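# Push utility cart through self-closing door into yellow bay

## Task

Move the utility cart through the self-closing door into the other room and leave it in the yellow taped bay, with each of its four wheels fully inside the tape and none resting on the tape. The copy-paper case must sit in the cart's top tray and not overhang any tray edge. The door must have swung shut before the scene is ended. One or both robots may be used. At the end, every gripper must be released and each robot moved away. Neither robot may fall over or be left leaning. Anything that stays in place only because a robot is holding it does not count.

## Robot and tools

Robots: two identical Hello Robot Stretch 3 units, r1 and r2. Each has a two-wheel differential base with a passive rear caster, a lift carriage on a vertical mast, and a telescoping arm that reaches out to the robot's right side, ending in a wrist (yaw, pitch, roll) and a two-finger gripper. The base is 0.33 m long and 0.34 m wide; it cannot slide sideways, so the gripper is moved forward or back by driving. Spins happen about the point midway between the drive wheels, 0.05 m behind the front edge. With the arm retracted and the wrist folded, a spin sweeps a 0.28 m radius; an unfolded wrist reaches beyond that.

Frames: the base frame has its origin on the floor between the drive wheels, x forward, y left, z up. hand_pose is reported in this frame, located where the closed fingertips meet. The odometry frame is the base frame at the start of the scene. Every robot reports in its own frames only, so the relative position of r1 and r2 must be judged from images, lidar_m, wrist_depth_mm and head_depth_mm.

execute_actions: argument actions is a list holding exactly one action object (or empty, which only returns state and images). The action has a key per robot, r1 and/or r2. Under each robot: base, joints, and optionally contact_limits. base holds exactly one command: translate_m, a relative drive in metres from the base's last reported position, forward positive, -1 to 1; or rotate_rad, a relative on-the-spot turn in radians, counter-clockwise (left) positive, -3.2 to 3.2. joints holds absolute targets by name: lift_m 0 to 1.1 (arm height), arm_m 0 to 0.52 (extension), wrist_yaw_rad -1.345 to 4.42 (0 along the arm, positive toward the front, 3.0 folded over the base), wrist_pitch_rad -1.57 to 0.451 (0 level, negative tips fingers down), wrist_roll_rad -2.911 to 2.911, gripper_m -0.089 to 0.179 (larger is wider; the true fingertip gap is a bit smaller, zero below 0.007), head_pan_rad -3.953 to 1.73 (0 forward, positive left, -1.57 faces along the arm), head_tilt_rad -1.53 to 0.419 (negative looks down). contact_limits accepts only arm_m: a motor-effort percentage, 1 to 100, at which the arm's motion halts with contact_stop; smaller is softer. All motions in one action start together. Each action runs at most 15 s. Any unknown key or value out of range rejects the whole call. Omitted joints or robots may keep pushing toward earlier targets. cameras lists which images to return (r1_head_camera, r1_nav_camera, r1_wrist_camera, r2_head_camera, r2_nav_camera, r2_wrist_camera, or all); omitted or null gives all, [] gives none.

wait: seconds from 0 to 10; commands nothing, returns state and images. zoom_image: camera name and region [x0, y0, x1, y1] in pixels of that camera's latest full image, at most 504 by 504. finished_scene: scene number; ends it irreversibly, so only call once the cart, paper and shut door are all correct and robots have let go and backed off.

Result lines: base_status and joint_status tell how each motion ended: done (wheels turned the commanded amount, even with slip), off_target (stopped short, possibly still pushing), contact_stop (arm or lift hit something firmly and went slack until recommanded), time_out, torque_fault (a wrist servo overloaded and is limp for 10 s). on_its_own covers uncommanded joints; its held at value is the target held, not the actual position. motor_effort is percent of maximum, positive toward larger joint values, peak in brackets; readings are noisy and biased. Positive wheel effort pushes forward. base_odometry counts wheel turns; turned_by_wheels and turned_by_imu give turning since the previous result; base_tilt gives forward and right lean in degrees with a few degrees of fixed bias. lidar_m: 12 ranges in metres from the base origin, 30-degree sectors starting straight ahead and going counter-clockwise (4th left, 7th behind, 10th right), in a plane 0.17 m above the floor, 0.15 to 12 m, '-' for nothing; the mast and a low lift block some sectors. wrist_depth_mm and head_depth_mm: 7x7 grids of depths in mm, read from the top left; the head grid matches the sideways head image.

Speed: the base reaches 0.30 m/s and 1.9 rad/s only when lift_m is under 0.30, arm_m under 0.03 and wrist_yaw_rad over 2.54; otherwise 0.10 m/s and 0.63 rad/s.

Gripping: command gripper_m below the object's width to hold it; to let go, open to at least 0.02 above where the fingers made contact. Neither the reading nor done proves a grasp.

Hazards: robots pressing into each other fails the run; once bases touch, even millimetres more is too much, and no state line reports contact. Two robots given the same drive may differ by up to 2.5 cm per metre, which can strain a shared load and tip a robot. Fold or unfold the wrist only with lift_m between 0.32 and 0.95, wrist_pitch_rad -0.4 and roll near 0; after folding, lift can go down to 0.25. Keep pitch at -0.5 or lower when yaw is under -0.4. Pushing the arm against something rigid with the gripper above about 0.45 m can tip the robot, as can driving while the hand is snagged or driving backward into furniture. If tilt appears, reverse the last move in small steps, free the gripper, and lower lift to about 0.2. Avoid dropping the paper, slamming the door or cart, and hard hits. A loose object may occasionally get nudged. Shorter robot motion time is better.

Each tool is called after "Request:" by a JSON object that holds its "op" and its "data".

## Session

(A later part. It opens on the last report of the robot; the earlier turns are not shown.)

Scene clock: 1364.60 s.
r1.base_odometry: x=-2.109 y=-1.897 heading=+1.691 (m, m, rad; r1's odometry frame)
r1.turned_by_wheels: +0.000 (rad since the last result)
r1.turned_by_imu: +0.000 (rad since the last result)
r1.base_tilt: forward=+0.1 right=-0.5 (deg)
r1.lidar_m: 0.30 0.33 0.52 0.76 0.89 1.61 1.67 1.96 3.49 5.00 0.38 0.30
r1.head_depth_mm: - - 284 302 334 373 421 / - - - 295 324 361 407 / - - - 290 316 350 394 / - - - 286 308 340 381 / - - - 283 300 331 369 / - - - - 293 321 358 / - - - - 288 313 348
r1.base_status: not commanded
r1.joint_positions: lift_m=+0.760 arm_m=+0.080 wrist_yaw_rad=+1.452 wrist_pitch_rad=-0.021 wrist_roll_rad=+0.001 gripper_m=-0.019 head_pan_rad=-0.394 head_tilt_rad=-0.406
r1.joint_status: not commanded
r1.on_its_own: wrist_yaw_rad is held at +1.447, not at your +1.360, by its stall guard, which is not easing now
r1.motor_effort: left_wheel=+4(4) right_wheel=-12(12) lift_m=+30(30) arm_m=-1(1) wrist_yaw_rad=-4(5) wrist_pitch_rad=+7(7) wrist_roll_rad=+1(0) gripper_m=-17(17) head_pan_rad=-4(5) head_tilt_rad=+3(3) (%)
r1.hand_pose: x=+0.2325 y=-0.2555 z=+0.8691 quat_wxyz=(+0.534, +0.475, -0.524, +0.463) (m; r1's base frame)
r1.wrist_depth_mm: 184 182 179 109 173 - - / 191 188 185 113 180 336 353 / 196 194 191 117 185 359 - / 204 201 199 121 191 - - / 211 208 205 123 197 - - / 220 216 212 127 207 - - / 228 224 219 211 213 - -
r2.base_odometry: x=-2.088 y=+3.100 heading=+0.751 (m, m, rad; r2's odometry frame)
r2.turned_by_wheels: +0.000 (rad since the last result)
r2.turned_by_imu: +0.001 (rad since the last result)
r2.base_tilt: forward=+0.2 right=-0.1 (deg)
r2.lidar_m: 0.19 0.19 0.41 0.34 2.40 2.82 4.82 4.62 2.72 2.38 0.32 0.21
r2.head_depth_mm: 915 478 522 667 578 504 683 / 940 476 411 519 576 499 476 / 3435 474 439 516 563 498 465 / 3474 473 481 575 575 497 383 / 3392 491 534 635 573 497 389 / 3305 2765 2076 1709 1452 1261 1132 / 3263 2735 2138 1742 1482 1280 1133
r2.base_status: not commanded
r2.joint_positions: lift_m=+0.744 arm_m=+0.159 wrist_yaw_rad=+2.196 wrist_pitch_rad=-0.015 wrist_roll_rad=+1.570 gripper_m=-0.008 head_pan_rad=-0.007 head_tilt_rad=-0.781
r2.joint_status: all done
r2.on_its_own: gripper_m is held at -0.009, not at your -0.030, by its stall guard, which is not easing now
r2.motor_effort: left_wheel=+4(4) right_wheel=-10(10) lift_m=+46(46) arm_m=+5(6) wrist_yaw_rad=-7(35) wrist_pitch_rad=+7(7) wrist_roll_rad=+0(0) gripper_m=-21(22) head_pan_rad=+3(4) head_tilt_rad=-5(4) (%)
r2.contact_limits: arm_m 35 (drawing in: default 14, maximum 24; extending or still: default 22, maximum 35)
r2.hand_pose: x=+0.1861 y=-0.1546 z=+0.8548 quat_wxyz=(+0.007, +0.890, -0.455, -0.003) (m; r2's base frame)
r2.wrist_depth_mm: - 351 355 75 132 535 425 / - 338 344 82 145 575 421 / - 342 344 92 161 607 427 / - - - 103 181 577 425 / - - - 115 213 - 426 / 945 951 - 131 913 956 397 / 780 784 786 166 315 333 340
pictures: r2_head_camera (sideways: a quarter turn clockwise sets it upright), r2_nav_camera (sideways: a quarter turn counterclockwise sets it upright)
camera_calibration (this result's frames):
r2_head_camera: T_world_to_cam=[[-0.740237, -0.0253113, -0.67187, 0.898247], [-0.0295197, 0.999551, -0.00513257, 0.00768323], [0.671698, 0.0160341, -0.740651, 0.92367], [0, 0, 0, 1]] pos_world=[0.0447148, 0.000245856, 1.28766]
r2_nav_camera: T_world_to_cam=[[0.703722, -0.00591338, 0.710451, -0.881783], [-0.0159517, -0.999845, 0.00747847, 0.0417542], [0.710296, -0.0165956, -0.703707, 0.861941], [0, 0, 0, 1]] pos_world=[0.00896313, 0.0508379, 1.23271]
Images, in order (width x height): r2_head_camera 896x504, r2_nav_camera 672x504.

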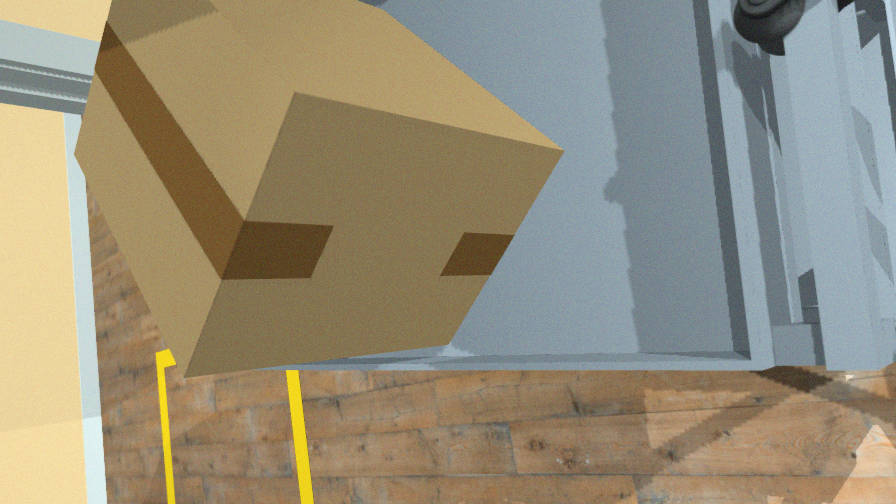

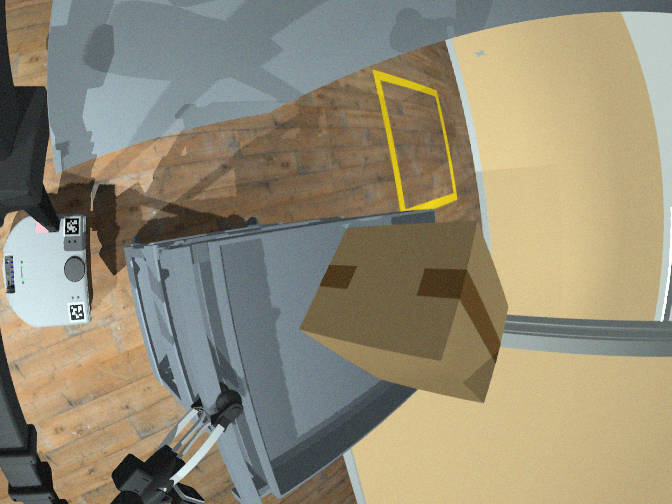

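Request:
{"op": "execute_actions", "data": {"actions": [{"r2":{"joints":{"gripper_m":0.1}}}], "cameras": []}}

Request:
{"op": "execute_actions", "data": {"actions": [{"r2":{"base":{"translate_m":-0.3},"joints":{"wrist_yaw_rad":2.2}}}], "cameras": []}}

Request:
{"op": "execute_actions", "data": {"actions": [{"r2":{"base":{"rotate_rad":-0.995},"joints":{"arm_m":0.0}}}], "cameras": []}}

Request:
{"op": "execute_actions", "data": {"actions": [{"r2":{"base":{"translate_m":0.292}}}], "cameras": []}}

Request:
{"op": "execute_actions", "data": {"actions": [{"r2":{"base":{"rotate_rad":1.16}}}], "cameras": ["r2_head_camera","r2_nav_camera"]}}

Scene clock: 1367.10 s.
r1.base_odometry: x=-2.109 y=-1.897 heading=+1.691 (m, m, rad; r1's odometry frame)
r1.turned_by_wheels: +0.000 (rad since the last result)
r1.turned_by_imu: +0.000 (rad since the last result)
r1.base_tilt: forward=+0.1 right=-0.4 (deg)
r1.lidar_m: 0.30 0.33 0.51 0.76 0.89 1.60 1.67 1.97 3.50 4.99 0.38 0.30
r1.head_depth_mm: - - 284 302 333 373 421 / - - - 295 325 361 408 / - - - 290 316 350 394 / - - - 286 307 340 381 / - - - 283 300 331 369 / - - - - 293 322 358 / - - - - 289 313 347
r1.base_status: not commanded
r1.joint_positions: lift_m=+0.760 arm_m=+0.080 wrist_yaw_rad=+1.452 wrist_pitch_rad=-0.021 wrist_roll_rad=+0.001 gripper_m=-0.019 head_pan_rad=-0.394 head_tilt_rad=-0.406
r1.joint_status: not commanded
r1.on_its_own: wrist_yaw_rad is held at +1.447, not at your +1.360, by its stall guard, which is not easing now
r1.motor_effort: left_wheel=+4(3) right_wheel=-12(12) lift_m=+30(30) arm_m=-1(1) wrist_yaw_rad=-4(4) wrist_pitch_rad=+7(7) wrist_roll_rad=+0(1) gripper_m=-16(17) head_pan_rad=-4(4) head_tilt_rad=+3(3) (%)
r1.hand_pose: x=+0.2325 y=-0.2555 z=+0.8691 quat_wxyz=(+0.534, +0.475, -0.524, +0.463) (m; r1's base frame)
r1.wrist_depth_mm: 185 182 180 109 174 - - / 191 188 185 113 179 337 353 / 196 194 191 117 185 359 - / 204 201 197 120 191 - - / 211 209 205 123 196 - - / 219 216 212 127 208 - - / 227 224 220 211 212 - -
r2.base_odometry: x=-2.088 y=+3.100 heading=+0.751 (m, m, rad; r2's odometry frame)
r2.turned_by_wheels: +0.000 (rad since the last result)
r2.turned_by_imu: +0.000 (rad since the last result)
r2.base_tilt: forward=+0.2 right=-0.1 (deg)
r2.lidar_m: 0.19 0.20 0.41 0.34 2.40 2.81 4.83 4.66 2.71 2.38 0.32 0.21
r2.head_depth_mm: 920 478 527 667 580 504 539 / 940 476 412 524 576 499 480 / 3442 474 440 517 563 499 468 / 3429 474 481 577 575 498 384 / 3373 492 534 636 573 497 394 / 3326 2747 2062 1708 1450 1262 1133 / 3317 2754 2149 1742 1481 1285 1135
r2.base_status: not commanded
r2.joint_positions: lift_m=+0.744 arm_m=+0.160 wrist_yaw_rad=+2.193 wrist_pitch_rad=-0.016 wrist_roll_rad=+1.570 gripper_m=+0.100 head_pan_rad=-0.007 head_tilt_rad=-0.781
r2.joint_status: all done
r2.motor_effort: left_wheel=+1(4) right_wheel=+0(10) lift_m=+47(46) arm_m=+3(6) wrist_yaw_rad=-4(7) wrist_pitch_rad=+7(7) wrist_roll_rad=+0(0) gripper_m=+0(97) head_pan_rad=+4(3) head_tilt_rad=-4(4) (%)
r2.hand_pose: x=+0.1865 y=-0.1554 z=+0.8548 quat_wxyz=(+0.008, +0.890, -0.457, -0.003) (m; r2's base frame)
r2.wrist_depth_mm: - 352 353 76 134 535 426 / - 342 347 84 147 578 423 / - 339 344 94 163 618 426 / - - - 105 182 574 430 / - - - 119 204 - 432 / 946 999 946 141 240 967 404 / 803 765 789 167 320 330 338
pictures: none
No camera images: the call's "cameras" was empty. Leave "cameras" out to get every camera's image.

Scene clock: 1371.50 s.
r1.base_odometry: x=-2.109 y=-1.897 heading=+1.691 (m, m, rad; r1's odometry frame)
r1.turned_by_wheels: +0.000 (rad since the last result)
r1.turned_by_imu: +0.000 (rad since the last result)
r1.base_tilt: forward=+0.1 right=-0.4 (deg)
r1.lidar_m: 0.30 0.33 0.52 0.76 0.89 1.60 1.67 1.96 3.51 5.01 0.38 0.30
r1.head_depth_mm: - - 284 302 334 373 422 / - - - 294 324 361 407 / - - - 290 316 350 394 / - - - 286 308 340 381 / - - - 283 300 330 369 / - - - - 293 322 358 / - - - - 288 313 347
r1.base_status: not commanded
r1.joint_positions: lift_m=+0.760 arm_m=+0.080 wrist_yaw_rad=+1.452 wrist_pitch_rad=-0.021 wrist_roll_rad=+0.001 gripper_m=-0.019 head_pan_rad=-0.394 head_tilt_rad=-0.406
r1.joint_status: not commanded
r1.on_its_own: wrist_yaw_rad is held at +1.447, not at your +1.360, by its stall guard, which is not easing now
r1.motor_effort: left_wheel=+3(3) right_wheel=-12(12) lift_m=+30(30) arm_m=-1(1) wrist_yaw_rad=-4(4) wrist_pitch_rad=+7(7) wrist_roll_rad=+1(1) gripper_m=-16(17) head_pan_rad=-4(5) head_tilt_rad=+2(3) (%)
r1.hand_pose: x=+0.2325 y=-0.2555 z=+0.8691 quat_wxyz=(+0.534, +0.475, -0.524, +0.463) (m; r1's base frame)
r1.wrist_depth_mm: 184 181 179 109 174 - - / 191 188 185 113 180 - - / 197 194 192 117 185 - - / 204 201 198 120 191 - - / 211 209 204 123 197 - - / 219 216 212 127 208 - - / 228 225 220 210 213 - -
r2.base_odometry: x=-2.308 y=+2.895 heading=+0.751 (m, m, rad; r2's odometry frame)
r2.turned_by_wheels: +0.000 (rad since the last result)
r2.turned_by_imu: +0.000 (rad since the last result)
r2.base_tilt: forward=+0.2 right=-0.1 (deg)
r2.lidar_m: 0.49 0.56 0.40 2.32 2.33 2.73 4.53 4.55 2.80 2.45 2.45 0.54
r2.head_depth_mm: 779 945 840 655 976 1251 1122 / 691 744 812 743 970 1209 1142 / 673 671 764 646 967 1207 1143 / 678 726 805 634 967 1205 1133 / 3493 814 861 738 1423 1256 1140 / 3511 2766 2146 1746 1479 1287 1134 / 3433 2724 2126 1749 1478 1281 1118
r2.base_status: done
r2.joint_positions: lift_m=+0.744 arm_m=+0.160 wrist_yaw_rad=+2.197 wrist_pitch_rad=-0.016 wrist_roll_rad=+1.570 gripper_m=+0.100 head_pan_rad=-0.007 head_tilt_rad=-0.781
r2.joint_status: all done
r2.motor_effort: left_wheel=+1(4) right_wheel=-1(5) lift_m=+46(46) arm_m=+3(4) wrist_yaw_rad=+4(4) wrist_pitch_rad=+7(7) wrist_roll_rad=+0(0) gripper_m=+0(0) head_pan_rad=+2(5) head_tilt_rad=-5(3) (%)
r2.hand_pose: x=+0.1859 y=-0.1546 z=+0.8547 quat_wxyz=(+0.008, +0.890, -0.455, -0.003) (m; r2's base frame)
r2.wrist_depth_mm: - - 565 419 984 606 444 / - - 760 458 - 613 726 / - - - 506 - 541 670 / - - - - - - 953 / 994 - 991 982 - - 916 / 777 812 784 781 770 803 806 / 650 624 647 646 648 664 659
pictures: none
No camera images: the call's "cameras" was empty. Leave "cameras" out to get every camera's image.

Scene clock: 1374.03 s.
r1.base_odometry: x=-2.109 y=-1.897 heading=+1.691 (m, m, rad; r1's odometry frame)
r1.turned_by_wheels: +0.000 (rad since the last result)
r1.turned_by_imu: +0.000 (rad since the last result)
r1.base_tilt: forward=+0.1 right=-0.4 (deg)
r1.lidar_m: 0.30 0.33 0.52 0.76 0.89 1.60 1.66 1.97 3.47 5.00 0.38 0.30
r1.head_depth_mm: - - 284 302 334 373 421 / - - - 295 325 361 407 / - - - 290 316 350 394 / - - - 286 307 340 381 / - - - 283 300 330 369 / - - - - 293 322 358 / - - - - 289 313 347
r1.base_status: not commanded
r1.joint_positions: lift_m=+0.760 arm_m=+0.080 wrist_yaw_rad=+1.452 wrist_pitch_rad=-0.021 wrist_roll_rad=+0.001 gripper_m=-0.019 head_pan_rad=-0.394 head_tilt_rad=-0.406
r1.joint_status: not commanded
r1.on_its_own: wrist_yaw_rad is held at +1.447, not at your +1.360, by its stall guard, which is not easing now
r1.motor_effort: left_wheel=+3(3) right_wheel=-12(12) lift_m=+30(30) arm_m=-1(1) wrist_yaw_rad=-5(5) wrist_pitch_rad=+7(7) wrist_roll_rad=+1(0) gripper_m=-17(18) head_pan_rad=-5(3) head_tilt_rad=+3(4) (%)
r1.hand_pose: x=+0.2325 y=-0.2555 z=+0.8691 quat_wxyz=(+0.534, +0.475, -0.524, +0.463) (m; r1's base frame)
r1.wrist_depth_mm: 184 182 180 109 174 - 310 / 190 187 184 113 179 - 300 / 197 194 192 116 184 - 329 / 204 201 198 120 191 - 354 / 211 208 204 123 197 - 375 / 219 216 212 127 208 - 377 / 229 224 220 211 213 - -
r2.base_odometry: x=-2.308 y=+2.895 heading=-0.244 (m, m, rad; r2's odometry frame)
r2.turned_by_wheels: -0.995 (rad since the last result)
r2.turned_by_imu: -0.995 (rad since the last result)
r2.base_tilt: forward=+0.2 right=-0.1 (deg)
r2.lidar_m: 2.37 0.53 0.49 0.51 0.45 2.32 2.33 2.80 4.54 4.51 2.75 2.45
r2.head_depth_mm: 2046 2292 2180 1768 1496 1297 1142 / 2103 2387 2164 1760 1483 1290 1140 / 2170 2450 2129 1762 1491 1297 1153 / 2244 2512 2145 1746 1487 1316 1099 / 2319 2558 2138 1748 1484 1291 1136 / 2236 2442 2154 1757 1479 1265 1138 / 1911 2058 2083 968 963 1155 1112
r2.base_status: done
r2.joint_positions: lift_m=+0.744 arm_m=+0.001 wrist_yaw_rad=+2.198 wrist_pitch_rad=-0.016 wrist_roll_rad=+1.570 gripper_m=+0.100 head_pan_rad=-0.007 head_tilt_rad=-0.781
r2.joint_status: all done
r2.motor_effort: left_wheel=+2(7) right_wheel=-1(4) lift_m=+46(46) arm_m=-1(1) wrist_yaw_rad=+2(2) wrist_pitch_rad=+7(7) wrist_roll_rad=+0(0) gripper_m=+1(0) head_pan_rad=+3(3) head_tilt_rad=-4(4) (%)
r2.hand_pose: x=+0.1858 y=+0.0040 z=+0.8546 quat_wxyz=(+0.008, +0.891, -0.455, -0.003) (m; r2's base frame)
r2.wrist_depth_mm: - - - - - - 932 / - - - - - - 955 / - - - - - - 876 / - - - 644 - 874 788 / - - 943 605 - 627 798 / - - 719 581 - 582 792 / - - 778 535 - 675 782
pictures: none
No camera images: the call's "cameras" was empty. Leave "cameras" out to get every camera's image.

Scene clock: 1378.30 s.
r1.base_odometry: x=-2.109 y=-1.897 heading=+1.691 (m, m, rad; r1's odometry frame)
r1.turned_by_wheels: +0.000 (rad since the last result)
r1.turned_by_imu: +0.000 (rad since the last result)
r1.base_tilt: forward=+0.1 right=-0.4 (deg)
r1.lidar_m: 0.30 0.33 0.51 0.76 0.89 1.60 1.67 1.96 3.49 4.99 0.38 0.30
r1.head_depth_mm: - - 284 302 334 373 421 / - - - 295 324 361 408 / - - - 290 316 350 394 / - - - 286 308 340 381 / - - - 283 299 331 369 / - - - - 293 322 358 / - - - - 288 313 348
r1.base_status: not commanded
r1.joint_positions: lift_m=+0.760 arm_m=+0.080 wrist_yaw_rad=+1.452 wrist_pitch_rad=-0.021 wrist_roll_rad=+0.001 gripper_m=-0.019 head_pan_rad=-0.394 head_tilt_rad=-0.406
r1.joint_status: not commanded
r1.on_its_own: wrist_yaw_rad is held at +1.447, not at your +1.360, by its stall guard, which is not easing now
r1.motor_effort: left_wheel=+3(3) right_wheel=-12(12) lift_m=+30(30) arm_m=-1(1) wrist_yaw_rad=-5(4) wrist_pitch_rad=+7(7) wrist_roll_rad=+0(1) gripper_m=-17(17) head_pan_rad=-4(5) head_tilt_rad=+4(2) (%)
r1.hand_pose: x=+0.2325 y=-0.2555 z=+0.8691 quat_wxyz=(+0.534, +0.475, -0.524, +0.463) (m; r1's base frame)
r1.wrist_depth_mm: 184 181 179 109 174 - - / 191 188 184 113 180 503 - / 197 195 192 116 186 738 - / 203 201 197 121 191 - - / 212 208 205 122 197 - - / 219 217 212 127 207 - - / 228 224 220 211 213 - -
r2.base_odometry: x=-2.024 y=+2.824 heading=-0.244 (m, m, rad; r2's odometry frame)
r2.turned_by_wheels: +0.000 (rad since the last result)
r2.turned_by_imu: +0.002 (rad since the last result)
r2.base_tilt: forward=+0.1 right=-0.1 (deg)
r2.lidar_m: 2.17 0.40 0.37 0.38 0.62 0.58 2.61 3.13 4.62 3.94 2.44 2.17
r2.head_depth_mm: 1793 2047 2157 1775 1495 1291 1142 / 1861 2107 2173 1780 1497 1293 1140 / 1925 2173 2151 1758 1486 1291 1157 / 1983 2254 2157 1764 1485 1310 1099 / 2067 2341 2147 1756 1482 1286 1138 / 2028 2279 2140 1748 1483 1283 1128 / 1777 1902 1992 1746 1475 1290 984
r2.base_status: done
r2.joint_positions: lift_m=+0.744 arm_m=+0.001 wrist_yaw_rad=+2.198 wrist_pitch_rad=-0.016 wrist_roll_rad=+1.570 gripper_m=+0.100 head_pan_rad=-0.007 head_tilt_rad=-0.781
r2.joint_status: not commanded
r2.motor_effort: left_wheel=+2(6) right_wheel=-1(4) lift_m=+46(46) arm_m=-1(2) wrist_yaw_rad=+2(2) wrist_pitch_rad=+7(7) wrist_roll_rad=+0(0) gripper_m=+1(0) head_pan_rad=+2(2) head_tilt_rad=-4(4) (%)
r2.hand_pose: x=+0.1858 y=+0.0040 z=+0.8546 quat_wxyz=(+0.008, +0.891, -0.455, -0.003) (m; r2's base frame)
r2.wrist_depth_mm: - - - - - - 946 / - - - - - - 958 / - - - - - - 945 / - - - - - - 960 / - - - - - - 958 / - - - 431 - 467 477 / - - 721 417 999 586 447
pictures: none
No camera images: the call's "cameras" was empty. Leave "cameras" out to get every camera's image.

Scene clock: 1381.10 s.
r1.base_odometry: x=-2.109 y=-1.897 heading=+1.691 (m, m, rad; r1's odometry frame)
r1.turned_by_wheels: +0.000 (rad since the last result)
r1.turned_by_imu: +0.000 (rad since the last result)
r1.base_tilt: forward=+0.1 right=-0.4 (deg)
r1.lidar_m: 0.30 0.33 0.51 0.76 0.89 1.60 1.67 1.96 3.50 4.99 0.38 0.30
r1.head_depth_mm: - - 284 302 334 372 421 / - - - 294 325 361 408 / - - - 290 316 350 393 / - - - 286 308 340 381 / - - - 283 300 331 369 / - - - - 293 322 358 / - - - - 289 313 347
r1.base_status: not commanded
r1.joint_positions: lift_m=+0.760 arm_m=+0.080 wrist_yaw_rad=+1.452 wrist_pitch_rad=-0.021 wrist_roll_rad=+0.001 gripper_m=-0.019 head_pan_rad=-0.394 head_tilt_rad=-0.406
r1.joint_status: not commanded
r1.on_its_own: wrist_yaw_rad is held at +1.447, not at your +1.360, by its stall guard, which is not easing now
r1.motor_effort: left_wheel=+3(4) right_wheel=-12(12) lift_m=+30(30) arm_m=-1(1) wrist_yaw_rad=-5(4) wrist_pitch_rad=+7(7) wrist_roll_rad=+1(0) gripper_m=-16(17) head_pan_rad=-4(5) head_tilt_rad=+3(3) (%)
r1.hand_pose: x=+0.2325 y=-0.2555 z=+0.8691 quat_wxyz=(+0.534, +0.475, -0.524, +0.463) (m; r1's base frame)
r1.wrist_depth_mm: 185 182 179 109 174 - - / 190 187 185 113 179 - 523 / 197 194 191 117 185 859 - / 204 200 197 121 191 - - / 211 207 205 122 196 - - / 219 215 213 127 207 - - / 228 224 221 211 212 - -
r2.base_odometry: x=-2.024 y=+2.824 heading=+0.916 (m, m, rad; r2's odometry frame)
r2.turned_by_wheels: +1.160 (rad since the last result)
r2.turned_by_imu: +1.160 (rad since the last result)
r2.base_tilt: forward=+0.2 right=-0.1 (deg)
r2.lidar_m: 0.37 0.39 0.58 0.60 2.65 3.45 4.61 3.38 2.31 2.17 1.86 0.38
r2.head_depth_mm: 1055 1208 1386 652 519 1290 1140 / 1009 769 799 682 554 855 1138 / 673 641 762 681 541 854 1101 / 670 574 671 682 543 853 1099 / 667 538 614 678 533 869 1096 / 664 577 704 678 536 867 1098 / 3414 697 780 669 542 1217 1135
r2.base_status: done
r2.joint_positions: lift_m=+0.744 arm_m=+0.001 wrist_yaw_rad=+2.198 wrist_pitch_rad=-0.016 wrist_roll_rad=+1.570 gripper_m=+0.100 head_pan_rad=-0.007 head_tilt_rad=-0.781
r2.joint_status: not commanded
r2.motor_effort: left_wheel=-1(7) right_wheel=+1(7) lift_m=+46(46) arm_m=-1(1) wrist_yaw_rad=+1(2) wrist_pitch_rad=+7(7) wrist_roll_rad=+0(0) gripper_m=+0(1) head_pan_rad=+3(3) head_tilt_rad=-4(4) (%)
r2.hand_pose: x=+0.1858 y=+0.0040 z=+0.8546 quat_wxyz=(+0.008, +0.891, -0.455, -0.003) (m; r2's base frame)
r2.wrist_depth_mm: - 452 450 257 854 606 420 / - - 545 290 879 611 419 / - - - 334 - 612 378 / - - - 391 - 547 447 / 972 983 992 458 488 944 918 / 823 851 826 815 819 848 846 / 722 687 706 717 724 726 728
pictures: r2_head_camera (sideways: a quarter turn clockwise sets it upright), r2_nav_camera (sideways: a quarter turn counterclockwise sets it upright)
camera_calibration (this result's frames):
r2_head_camera: T_world_to_cam=[[-0.740236, -0.0253114, -0.67187, 0.898247], [-0.0295198, 0.999551, -0.00513257, 0.00768323], [0.671698, 0.0160342, -0.740651, 0.92367], [0, 0, 0, 1]] pos_world=[0.0447148, 0.000245859, 1.28766]
r2_nav_camera: T_world_to_cam=[[0.703722, -0.00591332, 0.710451, -0.881783], [-0.0159516, -0.999845, 0.00747847, 0.0417542], [0.710296, -0.0165956, -0.703707, 0.861941], [0, 0, 0, 1]] pos_world=[0.00896313, 0.0508379, 1.23271]
Images, in order (width x height): r2_head_camera 896x504, r2_nav_camera 672x504.

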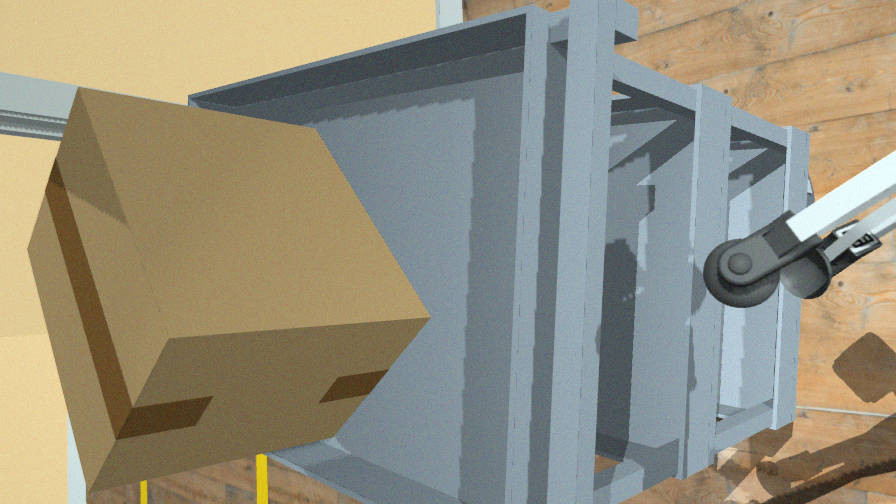

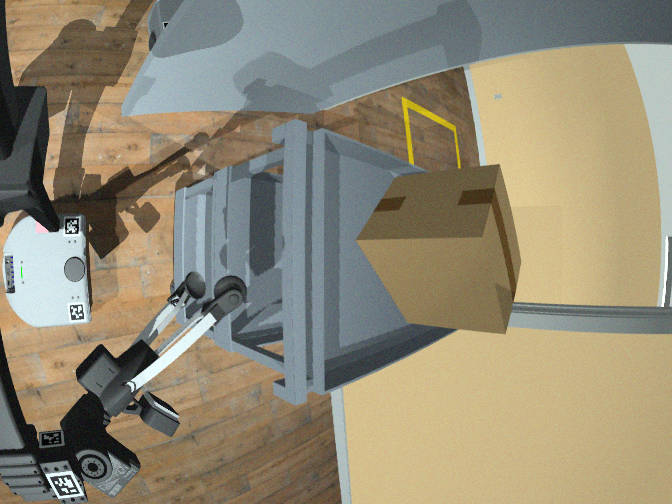

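Request:
{"op": "execute_actions", "data": {"actions": [{"r2":{"base":{"translate_m":0.15},"joints":{"arm_m":0.035}}}], "cameras": ["r2_wrist_camera"]}}

Scene clock: 1384.10 s.
r1.base_odometry: x=-2.109 y=-1.897 heading=+1.691 (m, m, rad; r1's odometry frame)
r1.turned_by_wheels: +0.000 (rad since the last result)
r1.turned_by_imu: +0.000 (rad since the last result)
r1.base_tilt: forward=+0.1 right=-0.4 (deg)
r1.lidar_m: 0.30 0.33 0.52 0.76 0.89 1.60 1.67 1.96 3.50 5.03 0.38 0.31
r1.head_depth_mm: - - 284 302 334 373 422 / - - - 295 324 361 407 / - - - 290 316 350 394 / - - - 286 307 340 381 / - - - 283 300 331 369 / - - - - 292 322 358 / - - - - 289 313 347
r1.base_status: not commanded
r1.joint_positions: lift_m=+0.760 arm_m=+0.080 wrist_yaw_rad=+1.452 wrist_pitch_rad=-0.021 wrist_roll_rad=+0.001 gripper_m=-0.019 head_pan_rad=-0.394 head_tilt_rad=-0.406
r1.joint_status: not commanded
r1.on_its_own: wrist_yaw_rad is held at +1.447, not at your +1.360, by its stall guard, which is not easing now
r1.motor_effort: left_wheel=+3(3) right_wheel=-12(12) lift_m=+30(30) arm_m=-1(1) wrist_yaw_rad=-5(5) wrist_pitch_rad=+7(7) wrist_roll_rad=+1(1) gripper_m=-17(16) head_pan_rad=-5(4) head_tilt_rad=+2(2) (%)
r1.hand_pose: x=+0.2325 y=-0.2555 z=+0.8691 quat_wxyz=(+0.534, +0.475, -0.524, +0.463) (m; r1's base frame)
r1.wrist_depth_mm: 185 182 179 109 174 - - / 190 189 185 113 180 558 - / 197 194 191 117 184 - - / 203 201 197 121 191 - - / 212 207 204 123 197 - - / 219 217 212 127 208 - - / 228 225 219 211 212 - -
r2.base_odometry: x=-1.933 y=+2.943 heading=+0.916 (m, m, rad; r2's odometry frame)
r2.turned_by_wheels: +0.000 (rad since the last result)
r2.turned_by_imu: +0.001 (rad since the last result)
r2.base_tilt: forward=+0.2 right=+0.0 (deg)
r2.lidar_m: 0.22 0.23 0.32 0.56 2.67 3.48 4.77 3.32 2.29 2.15 1.63 0.23
r2.head_depth_mm: 925 1057 1182 662 562 500 511 / 941 545 652 684 577 500 397 / 3368 496 561 649 576 508 683 / 3319 474 491 592 575 507 673 / 3326 472 438 516 574 507 681 / 3379 469 457 588 573 505 660 / 3343 490 561 658 572 480 663
r2.base_status: done
r2.joint_positions: lift_m=+0.744 arm_m=+0.035 wrist_yaw_rad=+2.198 wrist_pitch_rad=-0.016 wrist_roll_rad=+1.570 gripper_m=+0.100 head_pan_rad=-0.007 head_tilt_rad=-0.781
r2.joint_status: all done
r2.motor_effort: left_wheel=-1(4) right_wheel=+1(6) lift_m=+46(47) arm_m=+3(5) wrist_yaw_rad=+2(2) wrist_pitch_rad=+7(7) wrist_roll_rad=+0(0) gripper_m=+0(1) head_pan_rad=+2(3) head_tilt_rad=-5(4) (%)
r2.hand_pose: x=+0.1858 y=-0.0295 z=+0.8546 quat_wxyz=(+0.008, +0.891, -0.455, -0.003) (m; r2's base frame)
r2.wrist_depth_mm: - 366 62 60 120 128 421 / - 366 369 67 135 543 421 / - 366 373 77 155 616 425 / - - - 92 183 580 428 / - - - 111 224 539 429 / 888 931 887 146 278 898 427 / 765 756 777 200 400 408 409
pictures: r2_wrist_camera
camera_calibration (this result's frames):
r2_wrist_camera: T_world_to_cam=[[-0.0476939, -0.048765, -0.997671, 0.849836], [-0.706995, 0.707218, -0.0007699, 0.190238], [0.705608, 0.705312, -0.0682066, 0.115027], [0, 0, 0, 1]] pos_world=[0.0938659, -0.174227, 0.855849]
Images, in order (width x height): r2_wrist_camera 644x364.

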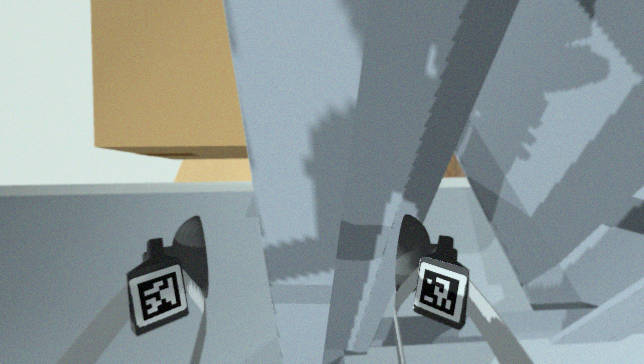

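Good depth. Grip and push.

Request:
{"op": "execute_actions", "data": {"actions": [{"r2":{"joints":{"gripper_m":-0.03}}}], "cameras": []}}

Request:
{"op": "execute_actions", "data": {"actions": [{"r2":{"base":{"translate_m":0.08},"joints":{"wrist_yaw_rad":2.19}}}], "cameras": ["r2_head_camera","r2_nav_camera"]}}

Scene clock: 1386.03 s.
r1.base_odometry: x=-2.109 y=-1.897 heading=+1.691 (m, m, rad; r1's odometry frame)
r1.turned_by_wheels: +0.000 (rad since the last result)
r1.turned_by_imu: +0.000 (rad since the last result)
r1.base_tilt: forward=+0.1 right=-0.4 (deg)
r1.lidar_m: 0.30 0.33 0.52 0.76 0.90 1.60 1.67 1.96 3.49 5.02 0.37 0.30
r1.head_depth_mm: - - 284 302 334 373 422 / - - - 295 325 361 407 / - - - 290 316 351 393 / - - - 286 308 340 381 / - - - 283 300 331 369 / - - - - 293 322 358 / - - - - 288 313 347
r1.base_status: not commanded
r1.joint_positions: lift_m=+0.760 arm_m=+0.080 wrist_yaw_rad=+1.452 wrist_pitch_rad=-0.021 wrist_roll_rad=+0.001 gripper_m=-0.019 head_pan_rad=-0.394 head_tilt_rad=-0.406
r1.joint_status: not commanded
r1.on_its_own: wrist_yaw_rad is held at +1.447, not at your +1.360, by its stall guard, which is not easing now
r1.motor_effort: left_wheel=+3(3) right_wheel=-12(12) lift_m=+30(30) arm_m=-1(1) wrist_yaw_rad=-5(4) wrist_pitch_rad=+7(7) wrist_roll_rad=+1(0) gripper_m=-17(16) head_pan_rad=-5(3) head_tilt_rad=+3(2) (%)
r1.hand_pose: x=+0.2325 y=-0.2555 z=+0.8691 quat_wxyz=(+0.534, +0.475, -0.524, +0.463) (m; r1's base frame)
r1.wrist_depth_mm: 185 182 179 109 174 - - / 191 188 185 113 180 556 - / 197 194 191 117 185 - - / 204 201 198 120 191 - - / 212 208 205 123 197 - - / 219 215 213 127 208 - - / 228 224 219 211 212 - -
r2.base_odometry: x=-1.933 y=+2.943 heading=+0.916 (m, m, rad; r2's odometry frame)
r2.turned_by_wheels: +0.000 (rad since the last result)
r2.turned_by_imu: +0.001 (rad since the last result)
r2.base_tilt: forward=+0.2 right=-0.1 (deg)
r2.lidar_m: 0.22 0.23 0.32 0.55 2.67 3.49 4.79 3.34 2.30 2.16 1.62 0.23
r2.head_depth_mm: 923 1057 1183 666 564 500 508 / 941 544 649 683 576 499 396 / 3403 496 558 647 575 498 663 / 3270 474 489 589 575 487 674 / 3302 472 435 513 573 507 680 / 3413 468 457 587 573 506 659 / 3333 489 562 656 572 479 659
r2.base_status: not commanded
r2.joint_positions: lift_m=+0.744 arm_m=+0.035 wrist_yaw_rad=+2.197 wrist_pitch_rad=-0.017 wrist_roll_rad=+1.570 gripper_m=-0.028 head_pan_rad=-0.007 head_tilt_rad=-0.781
r2.joint_status: all done
r2.motor_effort: left_wheel=-1(1) right_wheel=-6(6) lift_m=+46(46) arm_m=+4(3) wrist_yaw_rad=+3(3) wrist_pitch_rad=+7(7) wrist_roll_rad=+0(0) gripper_m=-34(99) head_pan_rad=+3(4) head_tilt_rad=-4(4) (%)
r2.hand_pose: x=+0.1859 y=-0.0297 z=+0.8545 quat_wxyz=(+0.008, +0.890, -0.455, -0.003) (m; r2's base frame)
r2.wrist_depth_mm: - 361 61 59 119 127 417 / - 361 367 66 135 538 421 / - 366 365 76 153 604 424 / - - - 90 181 577 423 / - - - 105 234 539 425 / 887 898 - 130 924 903 427 / 776 764 774 195 401 408 412
pictures: none
No camera images: the call's "cameras" was empty. Leave "cameras" out to get every camera's image.

Scene clock: 1387.93 s.
r1.base_odometry: x=-2.109 y=-1.897 heading=+1.691 (m, m, rad; r1's odometry frame)
r1.turned_by_wheels: +0.000 (rad since the last result)
r1.turned_by_imu: +0.000 (rad since the last result)
r1.base_tilt: forward=+0.2 right=-0.4 (deg)
r1.lidar_m: 0.30 0.33 0.51 0.76 0.89 1.60 1.67 1.96 3.51 5.01 0.38 0.30
r1.head_depth_mm: - - 284 302 333 373 421 / - - - 295 324 361 407 / - - - 290 316 350 393 / - - - 286 308 340 381 / - - - 283 300 331 369 / - - - - 293 322 358 / - - - - 288 313 347
r1.base_status: not commanded
r1.joint_positions: lift_m=+0.760 arm_m=+0.080 wrist_yaw_rad=+1.452 wrist_pitch_rad=-0.021 wrist_roll_rad=+0.001 gripper_m=-0.019 head_pan_rad=-0.394 head_tilt_rad=-0.406
r1.joint_status: not commanded
r1.on_its_own: wrist_yaw_rad is held at +1.447, not at your +1.360, by its stall guard, which is not easing now
r1.motor_effort: left_wheel=+3(3) right_wheel=-12(12) lift_m=+30(30) arm_m=-1(1) wrist_yaw_rad=-5(4) wrist_pitch_rad=+7(7) wrist_roll_rad=+0(0) gripper_m=-16(17) head_pan_rad=-4(4) head_tilt_rad=+3(2) (%)
r1.hand_pose: x=+0.2325 y=-0.2555 z=+0.8691 quat_wxyz=(+0.534, +0.475, -0.524, +0.463) (m; r1's base frame)
r1.wrist_depth_mm: 185 181 179 109 175 - - / 191 188 184 113 179 - - / 197 194 190 116 185 - - / 204 201 197 121 191 - - / 211 208 204 123 197 - - / 219 217 212 127 208 - - / 227 224 220 211 213 - -
r2.base_odometry: x=-1.884 y=+3.007 heading=+0.916 (m, m, rad; r2's odometry frame)
r2.turned_by_wheels: +0.000 (rad since the last result)
r2.turned_by_imu: -0.077 (rad since the last result)
r2.base_tilt: forward=+0.1 right=-0.1 (deg)
r2.lidar_m: 0.21 0.22 0.29 0.56 2.65 3.29 4.85 3.66 2.35 2.15 1.68 0.23
r2.head_depth_mm: 890 1023 1202 1372 553 501 1089 / 877 956 786 666 576 489 398 / 912 521 607 666 576 499 665 / 3319 485 516 624 575 498 398 / 3260 472 450 529 568 497 649 / 3279 469 417 516 573 496 646 / 3257 468 475 628 572 495 662
r2.base_status: done
r2.joint_positions: lift_m=+0.744 arm_m=+0.035 wrist_yaw_rad=+2.191 wrist_pitch_rad=-0.018 wrist_roll_rad=+1.570 gripper_m=-0.018 head_pan_rad=-0.007 head_tilt_rad=-0.781
r2.joint_status: all done
r2.on_its_own: gripper_m is held at -0.019, not at your -0.030, by its stall guard, which is still easing
r2.motor_effort: left_wheel=+1(13) right_wheel=+7(18) lift_m=+46(46) arm_m=+2(4) wrist_yaw_rad=-2(54) wrist_pitch_rad=+8(8) wrist_roll_rad=+0(0) gripper_m=-21(33) head_pan_rad=+3(3) head_tilt_rad=-4(4) (%)
r2.hand_pose: x=+0.1868 y=-0.0312 z=+0.8542 quat_wxyz=(+0.008, +0.889, -0.458, -0.004) (m; r2's base frame)
r2.wrist_depth_mm: - 384 389 69 128 512 421 / - 380 385 76 141 572 421 / - 374 376 86 158 605 423 / - - 414 99 181 613 425 / - - - 111 221 558 427 / 981 - - 130 - 962 424 / 841 842 852 176 380 431 388
pictures: r2_head_camera (sideways: a quarter turn clockwise sets it upright), r2_nav_camera (sideways: a quarter turn counterclockwise sets it upright)
camera_calibration (this result's frames):
r2_head_camera: T_world_to_cam=[[-0.740237, -0.0253114, -0.67187, 0.898247], [-0.0295198, 0.999551, -0.00513256, 0.00768322], [0.671698, 0.0160341, -0.740651, 0.92367], [0, 0, 0, 1]] pos_world=[0.0447148, 0.000245857, 1.28766]
r2_nav_camera: T_world_to_cam=[[0.703722, -0.00591335, 0.710451, -0.881783], [-0.0159516, -0.999845, 0.00747847, 0.0417542], [0.710296, -0.0165956, -0.703707, 0.861941], [0, 0, 0, 1]] pos_world=[0.00896312, 0.0508379, 1.23271]
Images, in order (width x height): r2_head_camera 896x504, r2_nav_camera 672x504.

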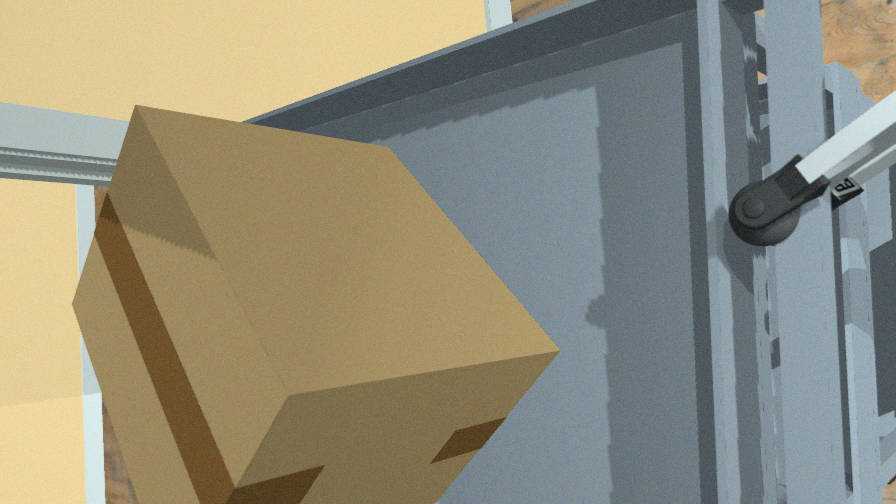

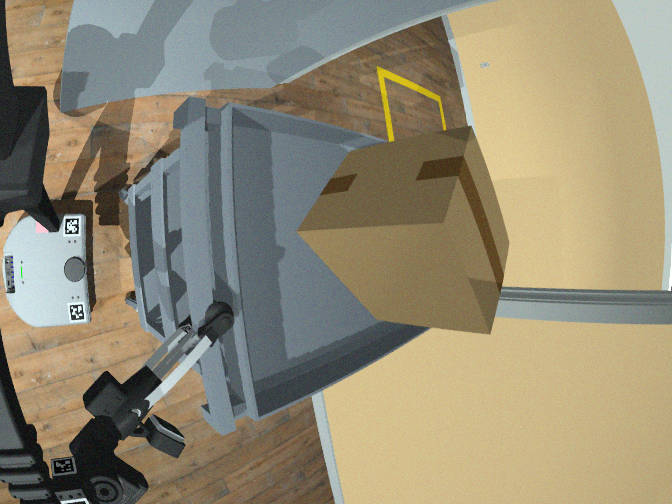

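Request:
{"op": "execute_actions", "data": {"actions": [{"r2":{"base":{"rotate_rad":0.12},"joints":{"wrist_yaw_rad":2.2,"gripper_m":-0.035}}}], "cameras": []}}

Request:
{"op": "execute_actions", "data": {"actions": [{"r2":{"base":{"translate_m":0.08},"joints":{"wrist_yaw_rad":2.19}}}], "cameras": ["r2_head_camera","r2_nav_camera"]}}

Scene clock: 1389.20 s.
r1.base_odometry: x=-2.109 y=-1.897 heading=+1.691 (m, m, rad; r1's odometry frame)
r1.turned_by_wheels: +0.000 (rad since the last result)
r1.turned_by_imu: +0.000 (rad since the last result)
r1.base_tilt: forward=+0.1 right=-0.3 (deg)
r1.lidar_m: 0.30 0.33 0.52 0.76 0.89 1.60 1.67 1.96 3.50 5.01 0.38 0.30
r1.head_depth_mm: - - 284 302 334 372 421 / - - - 295 324 361 407 / - - - 290 316 350 394 / - - - 286 307 340 380 / - - - 283 300 331 369 / - - - - 293 322 358 / - - - - 289 313 347
r1.base_status: not commanded
r1.joint_positions: lift_m=+0.760 arm_m=+0.080 wrist_yaw_rad=+1.452 wrist_pitch_rad=-0.021 wrist_roll_rad=+0.001 gripper_m=-0.019 head_pan_rad=-0.394 head_tilt_rad=-0.406
r1.joint_status: not commanded
r1.on_its_own: wrist_yaw_rad is held at +1.447, not at your +1.360, by its stall guard, which is not easing now
r1.motor_effort: left_wheel=+3(3) right_wheel=-12(12) lift_m=+30(30) arm_m=-1(1) wrist_yaw_rad=-5(5) wrist_pitch_rad=+7(7) wrist_roll_rad=+1(0) gripper_m=-16(17) head_pan_rad=-4(4) head_tilt_rad=+4(3) (%)
r1.hand_pose: x=+0.2325 y=-0.2555 z=+0.8691 quat_wxyz=(+0.534, +0.475, -0.524, +0.463) (m; r1's base frame)
r1.wrist_depth_mm: 184 182 180 109 174 - - / 190 188 185 113 179 - - / 197 195 191 116 185 - - / 203 201 198 121 191 - - / 211 208 204 123 197 - - / 220 216 212 127 208 - - / 228 225 219 210 212 - -
r2.base_odometry: x=-1.884 y=+3.007 heading=+1.036 (m, m, rad; r2's odometry frame)
r2.turned_by_wheels: +0.120 (rad since the last result)
r2.turned_by_imu: +0.117 (rad since the last result)
r2.base_tilt: forward=+0.1 right=-0.1 (deg)
r2.lidar_m: 0.22 0.24 0.62 0.56 2.69 3.62 4.84 3.15 2.25 2.15 0.29 0.23
r2.head_depth_mm: 847 902 813 658 577 500 479 / 3290 521 606 674 576 499 395 / 3307 488 531 634 576 504 707 / 3221 474 472 569 575 508 681 / 3303 473 435 528 574 483 702 / 3336 470 509 635 574 472 734 / 3329 519 1951 643 572 464 720
r2.base_status: done
r2.joint_positions: lift_m=+0.744 arm_m=+0.035 wrist_yaw_rad=+2.191 wrist_pitch_rad=-0.017 wrist_roll_rad=+1.570 gripper_m=-0.031 head_pan_rad=-0.007 head_tilt_rad=-0.781
r2.joint_status: gripper_m off_target (ended at -0.031, target -0.035); the others done
r2.motor_effort: left_wheel=-2(7) right_wheel=+10(20) lift_m=+47(46) arm_m=+1(0) wrist_yaw_rad=+9(13) wrist_pitch_rad=+7(8) wrist_roll_rad=+0(0) gripper_m=-10(100) head_pan_rad=+2(4) head_tilt_rad=-4(4) (%)
r2.hand_pose: x=+0.1867 y=-0.0313 z=+0.8544 quat_wxyz=(+0.008, +0.889, -0.457, -0.004) (m; r2's base frame)
r2.wrist_depth_mm: - 353 57 55 116 121 421 / - 355 65 62 132 537 421 / - 359 363 72 153 607 423 / - - - 85 183 577 424 / - - - 104 - 529 425 / 891 886 - 131 919 898 411 / 782 761 785 276 746 771 765
pictures: none
No camera images: the call's "cameras" was empty. Leave "cameras" out to get every camera's image.

Scene clock: 1391.10 s.
r1.base_odometry: x=-2.109 y=-1.897 heading=+1.691 (m, m, rad; r1's odometry frame)
r1.turned_by_wheels: +0.000 (rad since the last result)
r1.turned_by_imu: +0.000 (rad since the last result)
r1.base_tilt: forward=+0.1 right=-0.4 (deg)
r1.lidar_m: 0.30 0.33 0.52 0.76 0.89 1.60 1.67 1.95 3.51 5.02 0.37 0.30
r1.head_depth_mm: - - 284 302 334 373 422 / - - - 295 324 361 407 / - - - 290 315 351 393 / - - - 286 308 340 381 / - - - 283 300 330 369 / - - - - 293 322 358 / - - - - 289 313 347
r1.base_status: not commanded
r1.joint_positions: lift_m=+0.760 arm_m=+0.080 wrist_yaw_rad=+1.452 wrist_pitch_rad=-0.021 wrist_roll_rad=+0.001 gripper_m=-0.019 head_pan_rad=-0.394 head_tilt_rad=-0.406
r1.joint_status: not commanded
r1.on_its_own: wrist_yaw_rad is held at +1.447, not at your +1.360, by its stall guard, which is not easing now
r1.motor_effort: left_wheel=+3(3) right_wheel=-13(12) lift_m=+30(30) arm_m=-1(1) wrist_yaw_rad=-4(5) wrist_pitch_rad=+7(7) wrist_roll_rad=+1(0) gripper_m=-16(16) head_pan_rad=-5(4) head_tilt_rad=+3(3) (%)
r1.hand_pose: x=+0.2325 y=-0.2555 z=+0.8691 quat_wxyz=(+0.534, +0.475, -0.524, +0.463) (m; r1's base frame)
r1.wrist_depth_mm: 184 182 179 109 174 - - / 191 188 185 113 179 - - / 197 194 191 117 186 - - / 204 201 198 121 191 - - / 212 208 204 122 198 - - / 219 216 212 127 209 - - / 227 224 220 212 213 - -
r2.base_odometry: x=-1.843 y=+3.076 heading=+1.036 (m, m, rad; r2's odometry frame)
r2.turned_by_wheels: +0.000 (rad since the last result)
r2.turned_by_imu: -0.026 (rad since the last result)
r2.base_tilt: forward=+0.1 right=-0.1 (deg)
r2.lidar_m: 0.22 0.24 0.64 0.57 2.69 3.54 4.93 3.26 2.26 2.14 0.29 0.23
r2.head_depth_mm: 777 576 792 659 577 499 472 / 3199 520 602 668 577 499 395 / 3212 488 528 632 576 498 665 / 3193 473 471 566 574 507 679 / 3239 472 435 530 573 481 707 / 3302 470 514 642 573 475 734 / 3234 525 1945 643 573 466 727
r2.base_status: done
r2.joint_positions: lift_m=+0.744 arm_m=+0.035 wrist_yaw_rad=+2.193 wrist_pitch_rad=-0.016 wrist_roll_rad=+1.570 gripper_m=-0.023 head_pan_rad=-0.007 head_tilt_rad=-0.781
r2.joint_status: all done
r2.on_its_own: gripper_m is held at -0.024, not at your -0.035, by its stall guard, which is still easing
r2.motor_effort: left_wheel=+0(8) right_wheel=+5(21) lift_m=+46(46) arm_m=+0(0) wrist_yaw_rad=-5(23) wrist_pitch_rad=+7(7) wrist_roll_rad=+0(0) gripper_m=-29(33) head_pan_rad=+3(3) head_tilt_rad=-4(4) (%)
r2.hand_pose: x=+0.1864 y=-0.0309 z=+0.8546 quat_wxyz=(+0.008, +0.890, -0.457, -0.003) (m; r2's base frame)
r2.wrist_depth_mm: - 351 55 54 116 121 420 / - 355 64 61 132 535 420 / - 361 362 71 152 614 422 / - - - 84 183 580 421 / - - - 103 - 537 425 / 916 950 - 131 970 926 411 / 809 795 815 340 793 788 799
pictures: r2_head_camera (sideways: a quarter turn clockwise sets it upright), r2_nav_camera (sideways: a quarter turn counterclockwise sets it upright)
camera_calibration (this result's frames):
r2_head_camera: T_world_to_cam=[[-0.740237, -0.0253114, -0.67187, 0.898247], [-0.0295198, 0.999551, -0.00513256, 0.00768323], [0.671698, 0.0160342, -0.740651, 0.92367], [0, 0, 0, 1]] pos_world=[0.0447148, 0.00024586, 1.28766]
r2_nav_camera: T_world_to_cam=[[0.703722, -0.0059133, 0.710451, -0.881783], [-0.0159516, -0.999845, 0.00747847, 0.0417542], [0.710296, -0.0165956, -0.703707, 0.861941], [0, 0, 0, 1]] pos_world=[0.00896312, 0.0508379, 1.23271]
Images, in order (width x height): r2_head_camera 896x504, r2_nav_camera 672x504.

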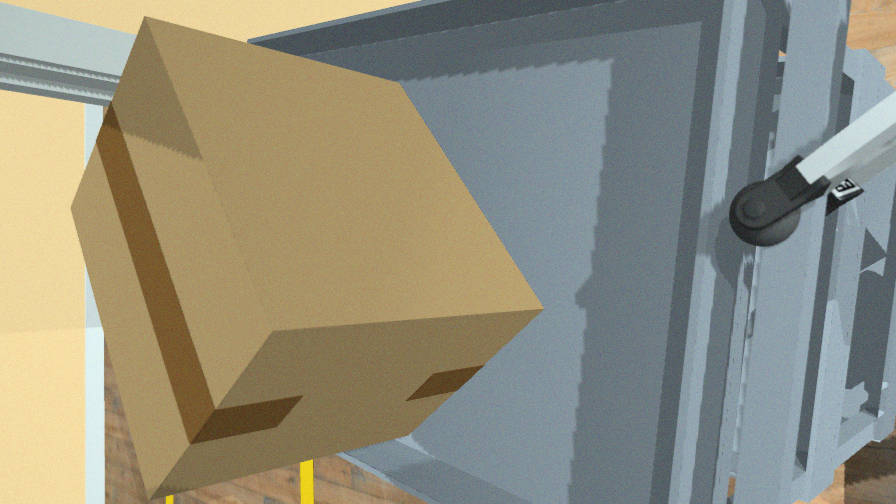

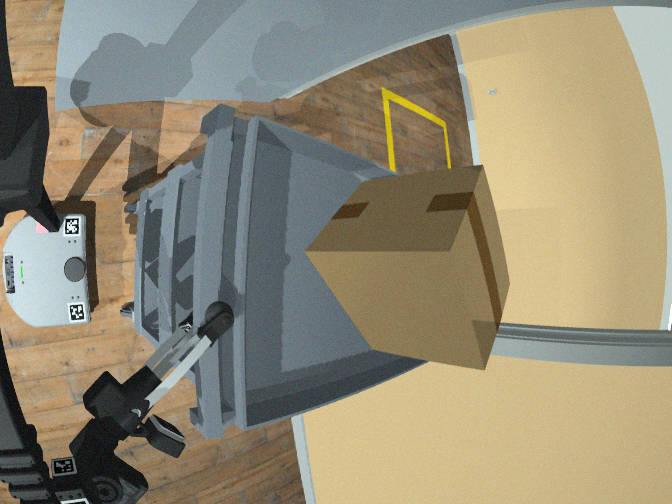

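Request:
{"op": "execute_actions", "data": {"actions": [{"r2":{"joints":{"head_pan_rad":-0.45,"head_tilt_rad":-0.9}}}], "cameras": ["r2_head_camera"]}}

Scene clock: 1392.43 s.
r1.base_odometry: x=-2.109 y=-1.897 heading=+1.691 (m, m, rad; r1's odometry frame)
r1.turned_by_wheels: +0.000 (rad since the last result)
r1.turned_by_imu: +0.000 (rad since the last result)
r1.base_tilt: forward=+0.1 right=-0.4 (deg)
r1.lidar_m: 0.30 0.33 0.52 0.76 0.89 1.60 1.67 1.96 3.49 4.97 0.38 0.31
r1.head_depth_mm: - - 284 302 334 372 421 / - - - 295 324 361 408 / - - - 290 316 351 393 / - - - 286 307 340 381 / - - - 283 300 331 369 / - - - - 293 322 357 / - - - - 288 313 347
r1.base_status: not commanded
r1.joint_positions: lift_m=+0.760 arm_m=+0.080 wrist_yaw_rad=+1.452 wrist_pitch_rad=-0.021 wrist_roll_rad=+0.001 gripper_m=-0.019 head_pan_rad=-0.394 head_tilt_rad=-0.406
r1.joint_status: not commanded
r1.on_its_own: wrist_yaw_rad is held at +1.447, not at your +1.360, by its stall guard, which is not easing now
r1.motor_effort: left_wheel=+3(4) right_wheel=-12(12) lift_m=+30(30) arm_m=-1(1) wrist_yaw_rad=-4(4) wrist_pitch_rad=+7(7) wrist_roll_rad=+1(0) gripper_m=-17(17) head_pan_rad=-5(4) head_tilt_rad=+3(2) (%)
r1.hand_pose: x=+0.2325 y=-0.2555 z=+0.8691 quat_wxyz=(+0.534, +0.475, -0.524, +0.463) (m; r1's base frame)
r1.wrist_depth_mm: 185 182 179 109 174 - - / 190 188 185 113 179 - - / 197 195 191 117 185 - - / 204 201 197 121 191 - - / 212 208 204 123 197 - - / 220 217 212 127 208 - - / 227 225 220 212 213 - -
r2.base_odometry: x=-1.843 y=+3.076 heading=+1.036 (m, m, rad; r2's odometry frame)
r2.turned_by_wheels: +0.000 (rad since the last result)
r2.turned_by_imu: +0.000 (rad since the last result)
r2.base_tilt: forward=+0.1 right=-0.1 (deg)
r2.lidar_m: 0.22 0.24 0.64 0.57 2.69 3.56 4.93 3.26 2.27 2.15 0.29 0.23
r2.head_depth_mm: 1096 1317 1644 1607 1400 1283 - / 1032 1230 1511 1610 487 1220 - / 975 1146 1385 585 522 719 1079 / 921 1076 701 615 536 427 1083 / 864 767 703 614 535 589 1065 / 509 540 608 613 535 428 983 / 478 463 513 573 534 429 844
r2.base_status: not commanded
r2.joint_positions: lift_m=+0.744 arm_m=+0.035 wrist_yaw_rad=+2.193 wrist_pitch_rad=-0.016 wrist_roll_rad=+1.570 gripper_m=-0.016 head_pan_rad=-0.443 head_tilt_rad=-0.888
r2.joint_status: all done
r2.on_its_own: gripper_m is held at -0.017, not at your -0.035, by its stall guard, which is still easing
r2.motor_effort: left_wheel=+1(1) right_wheel=+5(5) lift_m=+46(45) arm_m=+1(0) wrist_yaw_rad=-4(5) wrist_pitch_rad=+7(7) wrist_roll_rad=+0(0) gripper_m=-27(28) head_pan_rad=-4(29) head_tilt_rad=-5(15) (%)
r2.hand_pose: x=+0.1864 y=-0.0309 z=+0.8546 quat_wxyz=(+0.008, +0.890, -0.457, -0.003) (m; r2's base frame)
r2.wrist_depth_mm: - 348 55 54 116 121 418 / - 356 64 61 132 536 425 / - 357 363 71 152 619 421 / - - - 84 183 570 426 / - - - 103 - 528 430 / 914 932 - 131 951 932 406 / 790 805 807 343 795 817 812
pictures: r2_head_camera (sideways: a quarter turn clockwise sets it upright)
camera_calibration (this result's frames):
r2_head_camera: T_world_to_cam=[[-0.742729, 0.318541, -0.58897, 0.790247], [0.394974, 0.918692, -0.0012185, -0.0000023039], [0.540693, -0.233533, -0.808154, 1.01224], [0, 0, 0, 1]] pos_world=[0.039628, -0.0153325, 1.28348]
Images, in order (width x height): r2_head_camera 896x504.

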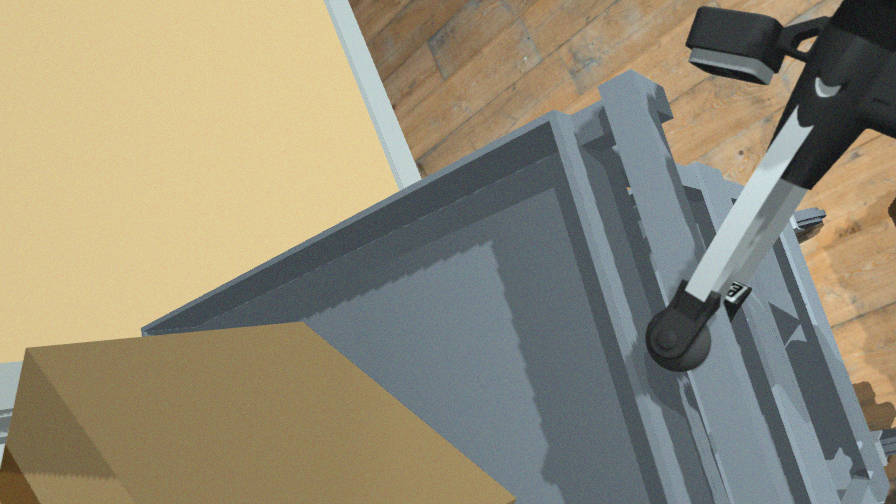

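Request:
{"op": "execute_actions", "data": {"actions": [{"r2":{"joints":{"arm_m":0.105,"wrist_yaw_rad":2.2,"gripper_m":-0.03},"contact_limits":{"arm_m":35}}}], "cameras": ["r2_head_camera"]}}

Scene clock: 1394.67 s.
r1.base_odometry: x=-2.109 y=-1.897 heading=+1.691 (m, m, rad; r1's odometry frame)
r1.turned_by_wheels: +0.000 (rad since the last result)
r1.turned_by_imu: +0.000 (rad since the last result)
r1.base_tilt: forward=+0.1 right=-0.4 (deg)
r1.lidar_m: 0.30 0.33 0.52 0.76 0.89 1.60 1.67 1.96 3.49 4.98 0.38 0.30
r1.head_depth_mm: - - 284 302 334 373 421 / - - - 295 325 361 407 / - - - 290 316 350 394 / - - - 286 307 340 381 / - - - 283 300 331 369 / - - - - 293 322 358 / - - - - 288 313 347
r1.base_status: not commanded
r1.joint_positions: lift_m=+0.760 arm_m=+0.080 wrist_yaw_rad=+1.452 wrist_pitch_rad=-0.021 wrist_roll_rad=+0.001 gripper_m=-0.019 head_pan_rad=-0.394 head_tilt_rad=-0.406
r1.joint_status: not commanded
r1.on_its_own: wrist_yaw_rad is held at +1.447, not at your +1.360, by its stall guard, which is not easing now
r1.motor_effort: left_wheel=+3(3) right_wheel=-12(12) lift_m=+30(30) arm_m=-1(1) wrist_yaw_rad=-4(5) wrist_pitch_rad=+7(7) wrist_roll_rad=+0(1) gripper_m=-18(17) head_pan_rad=-4(4) head_tilt_rad=+3(3) (%)
r1.hand_pose: x=+0.2325 y=-0.2555 z=+0.8691 quat_wxyz=(+0.534, +0.475, -0.524, +0.463) (m; r1's base frame)
r1.wrist_depth_mm: 185 182 179 109 174 - - / 190 188 184 113 180 - - / 197 193 191 117 185 - - / 204 202 198 121 191 - - / 212 208 204 123 197 - - / 219 216 212 127 208 - - / 228 224 220 211 212 - -
r2.base_odometry: x=-1.843 y=+3.076 heading=+1.036 (m, m, rad; r2's odometry frame)
r2.turned_by_wheels: +0.000 (rad since the last result)
r2.turned_by_imu: +0.001 (rad since the last result)
r2.base_tilt: forward=+0.2 right=-0.1 (deg)
r2.lidar_m: 0.22 0.22 0.64 0.57 2.69 3.55 4.90 3.27 2.27 2.15 0.31 0.22
r2.head_depth_mm: 1096 1314 1654 1608 507 1256 1100 / 1027 1226 1508 584 487 1269 1111 / 972 1142 1289 603 509 1020 1110 / 920 1044 700 616 535 718 1084 / 819 636 687 615 534 468 1027 / 498 505 564 595 534 430 949 / 478 422 460 529 535 446 701
r2.base_status: not commanded
r2.joint_positions: lift_m=+0.744 arm_m=+0.104 wrist_yaw_rad=+2.214 wrist_pitch_rad=-0.016 wrist_roll_rad=+1.570 gripper_m=-0.023 head_pan_rad=-0.443 head_tilt_rad=-0.889
r2.joint_status: gripper_m off_target (ended at -0.023, target -0.030); the others done
r2.on_its_own: gripper_m is held at -0.023, not at your -0.030, by its stall guard, which is still easing; wrist_yaw_rad is at rest, and its effort (-16) is outside its rest range (-12 to +12)
r2.motor_effort: left_wheel=+4(5) right_wheel=-9(9) lift_m=+46(46) arm_m=+6(5) wrist_yaw_rad=-16(34) wrist_pitch_rad=+7(7) wrist_roll_rad=+0(0) gripper_m=-4(99) head_pan_rad=-3(5) head_tilt_rad=-5(6) (%)
r2.contact_limits: arm_m 35 (drawing in: default 14, maximum 24; extending or still: default 22, maximum 35)
r2.hand_pose: x=+0.1834 y=-0.0958 z=+0.8548 quat_wxyz=(+0.008, +0.894, -0.447, -0.003) (m; r2's base frame)
r2.wrist_depth_mm: - 365 369 62 122 129 420 / - 365 368 69 137 541 426 / - 366 371 79 156 614 420 / - - - 93 182 582 425 / - - - 109 232 538 429 / 998 997 - 132 - 999 430 / 868 856 876 197 394 406 400
pictures: r2_head_camera (sideways: a quarter turn clockwise sets it upright)
camera_calibration (this result's frames):
r2_head_camera: T_world_to_cam=[[-0.742771, 0.318688, -0.588837, 0.790075], [0.395105, 0.918635, -0.00121249, -0.0000109308], [0.54054, -0.233553, -0.808251, 1.01237], [0, 0, 0, 1]] pos_world=[0.0396231, -0.015336, 1.28347]
Images, in order (width x height): r2_head_camera 896x504.

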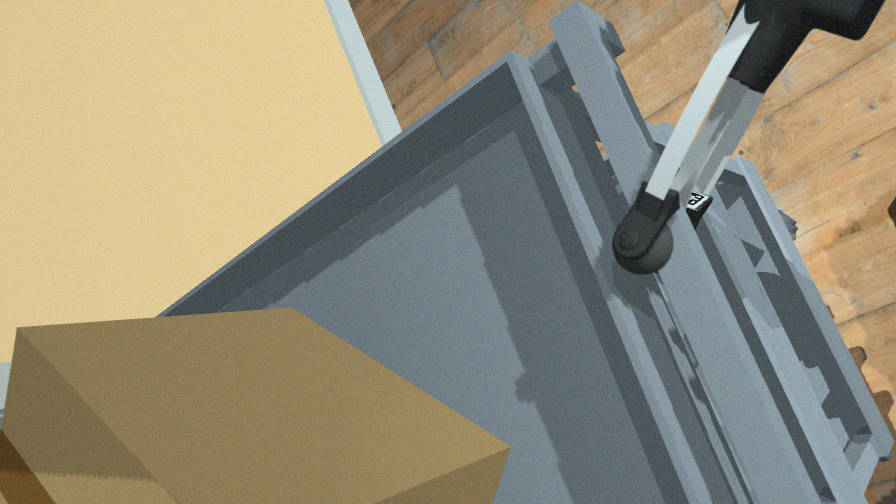

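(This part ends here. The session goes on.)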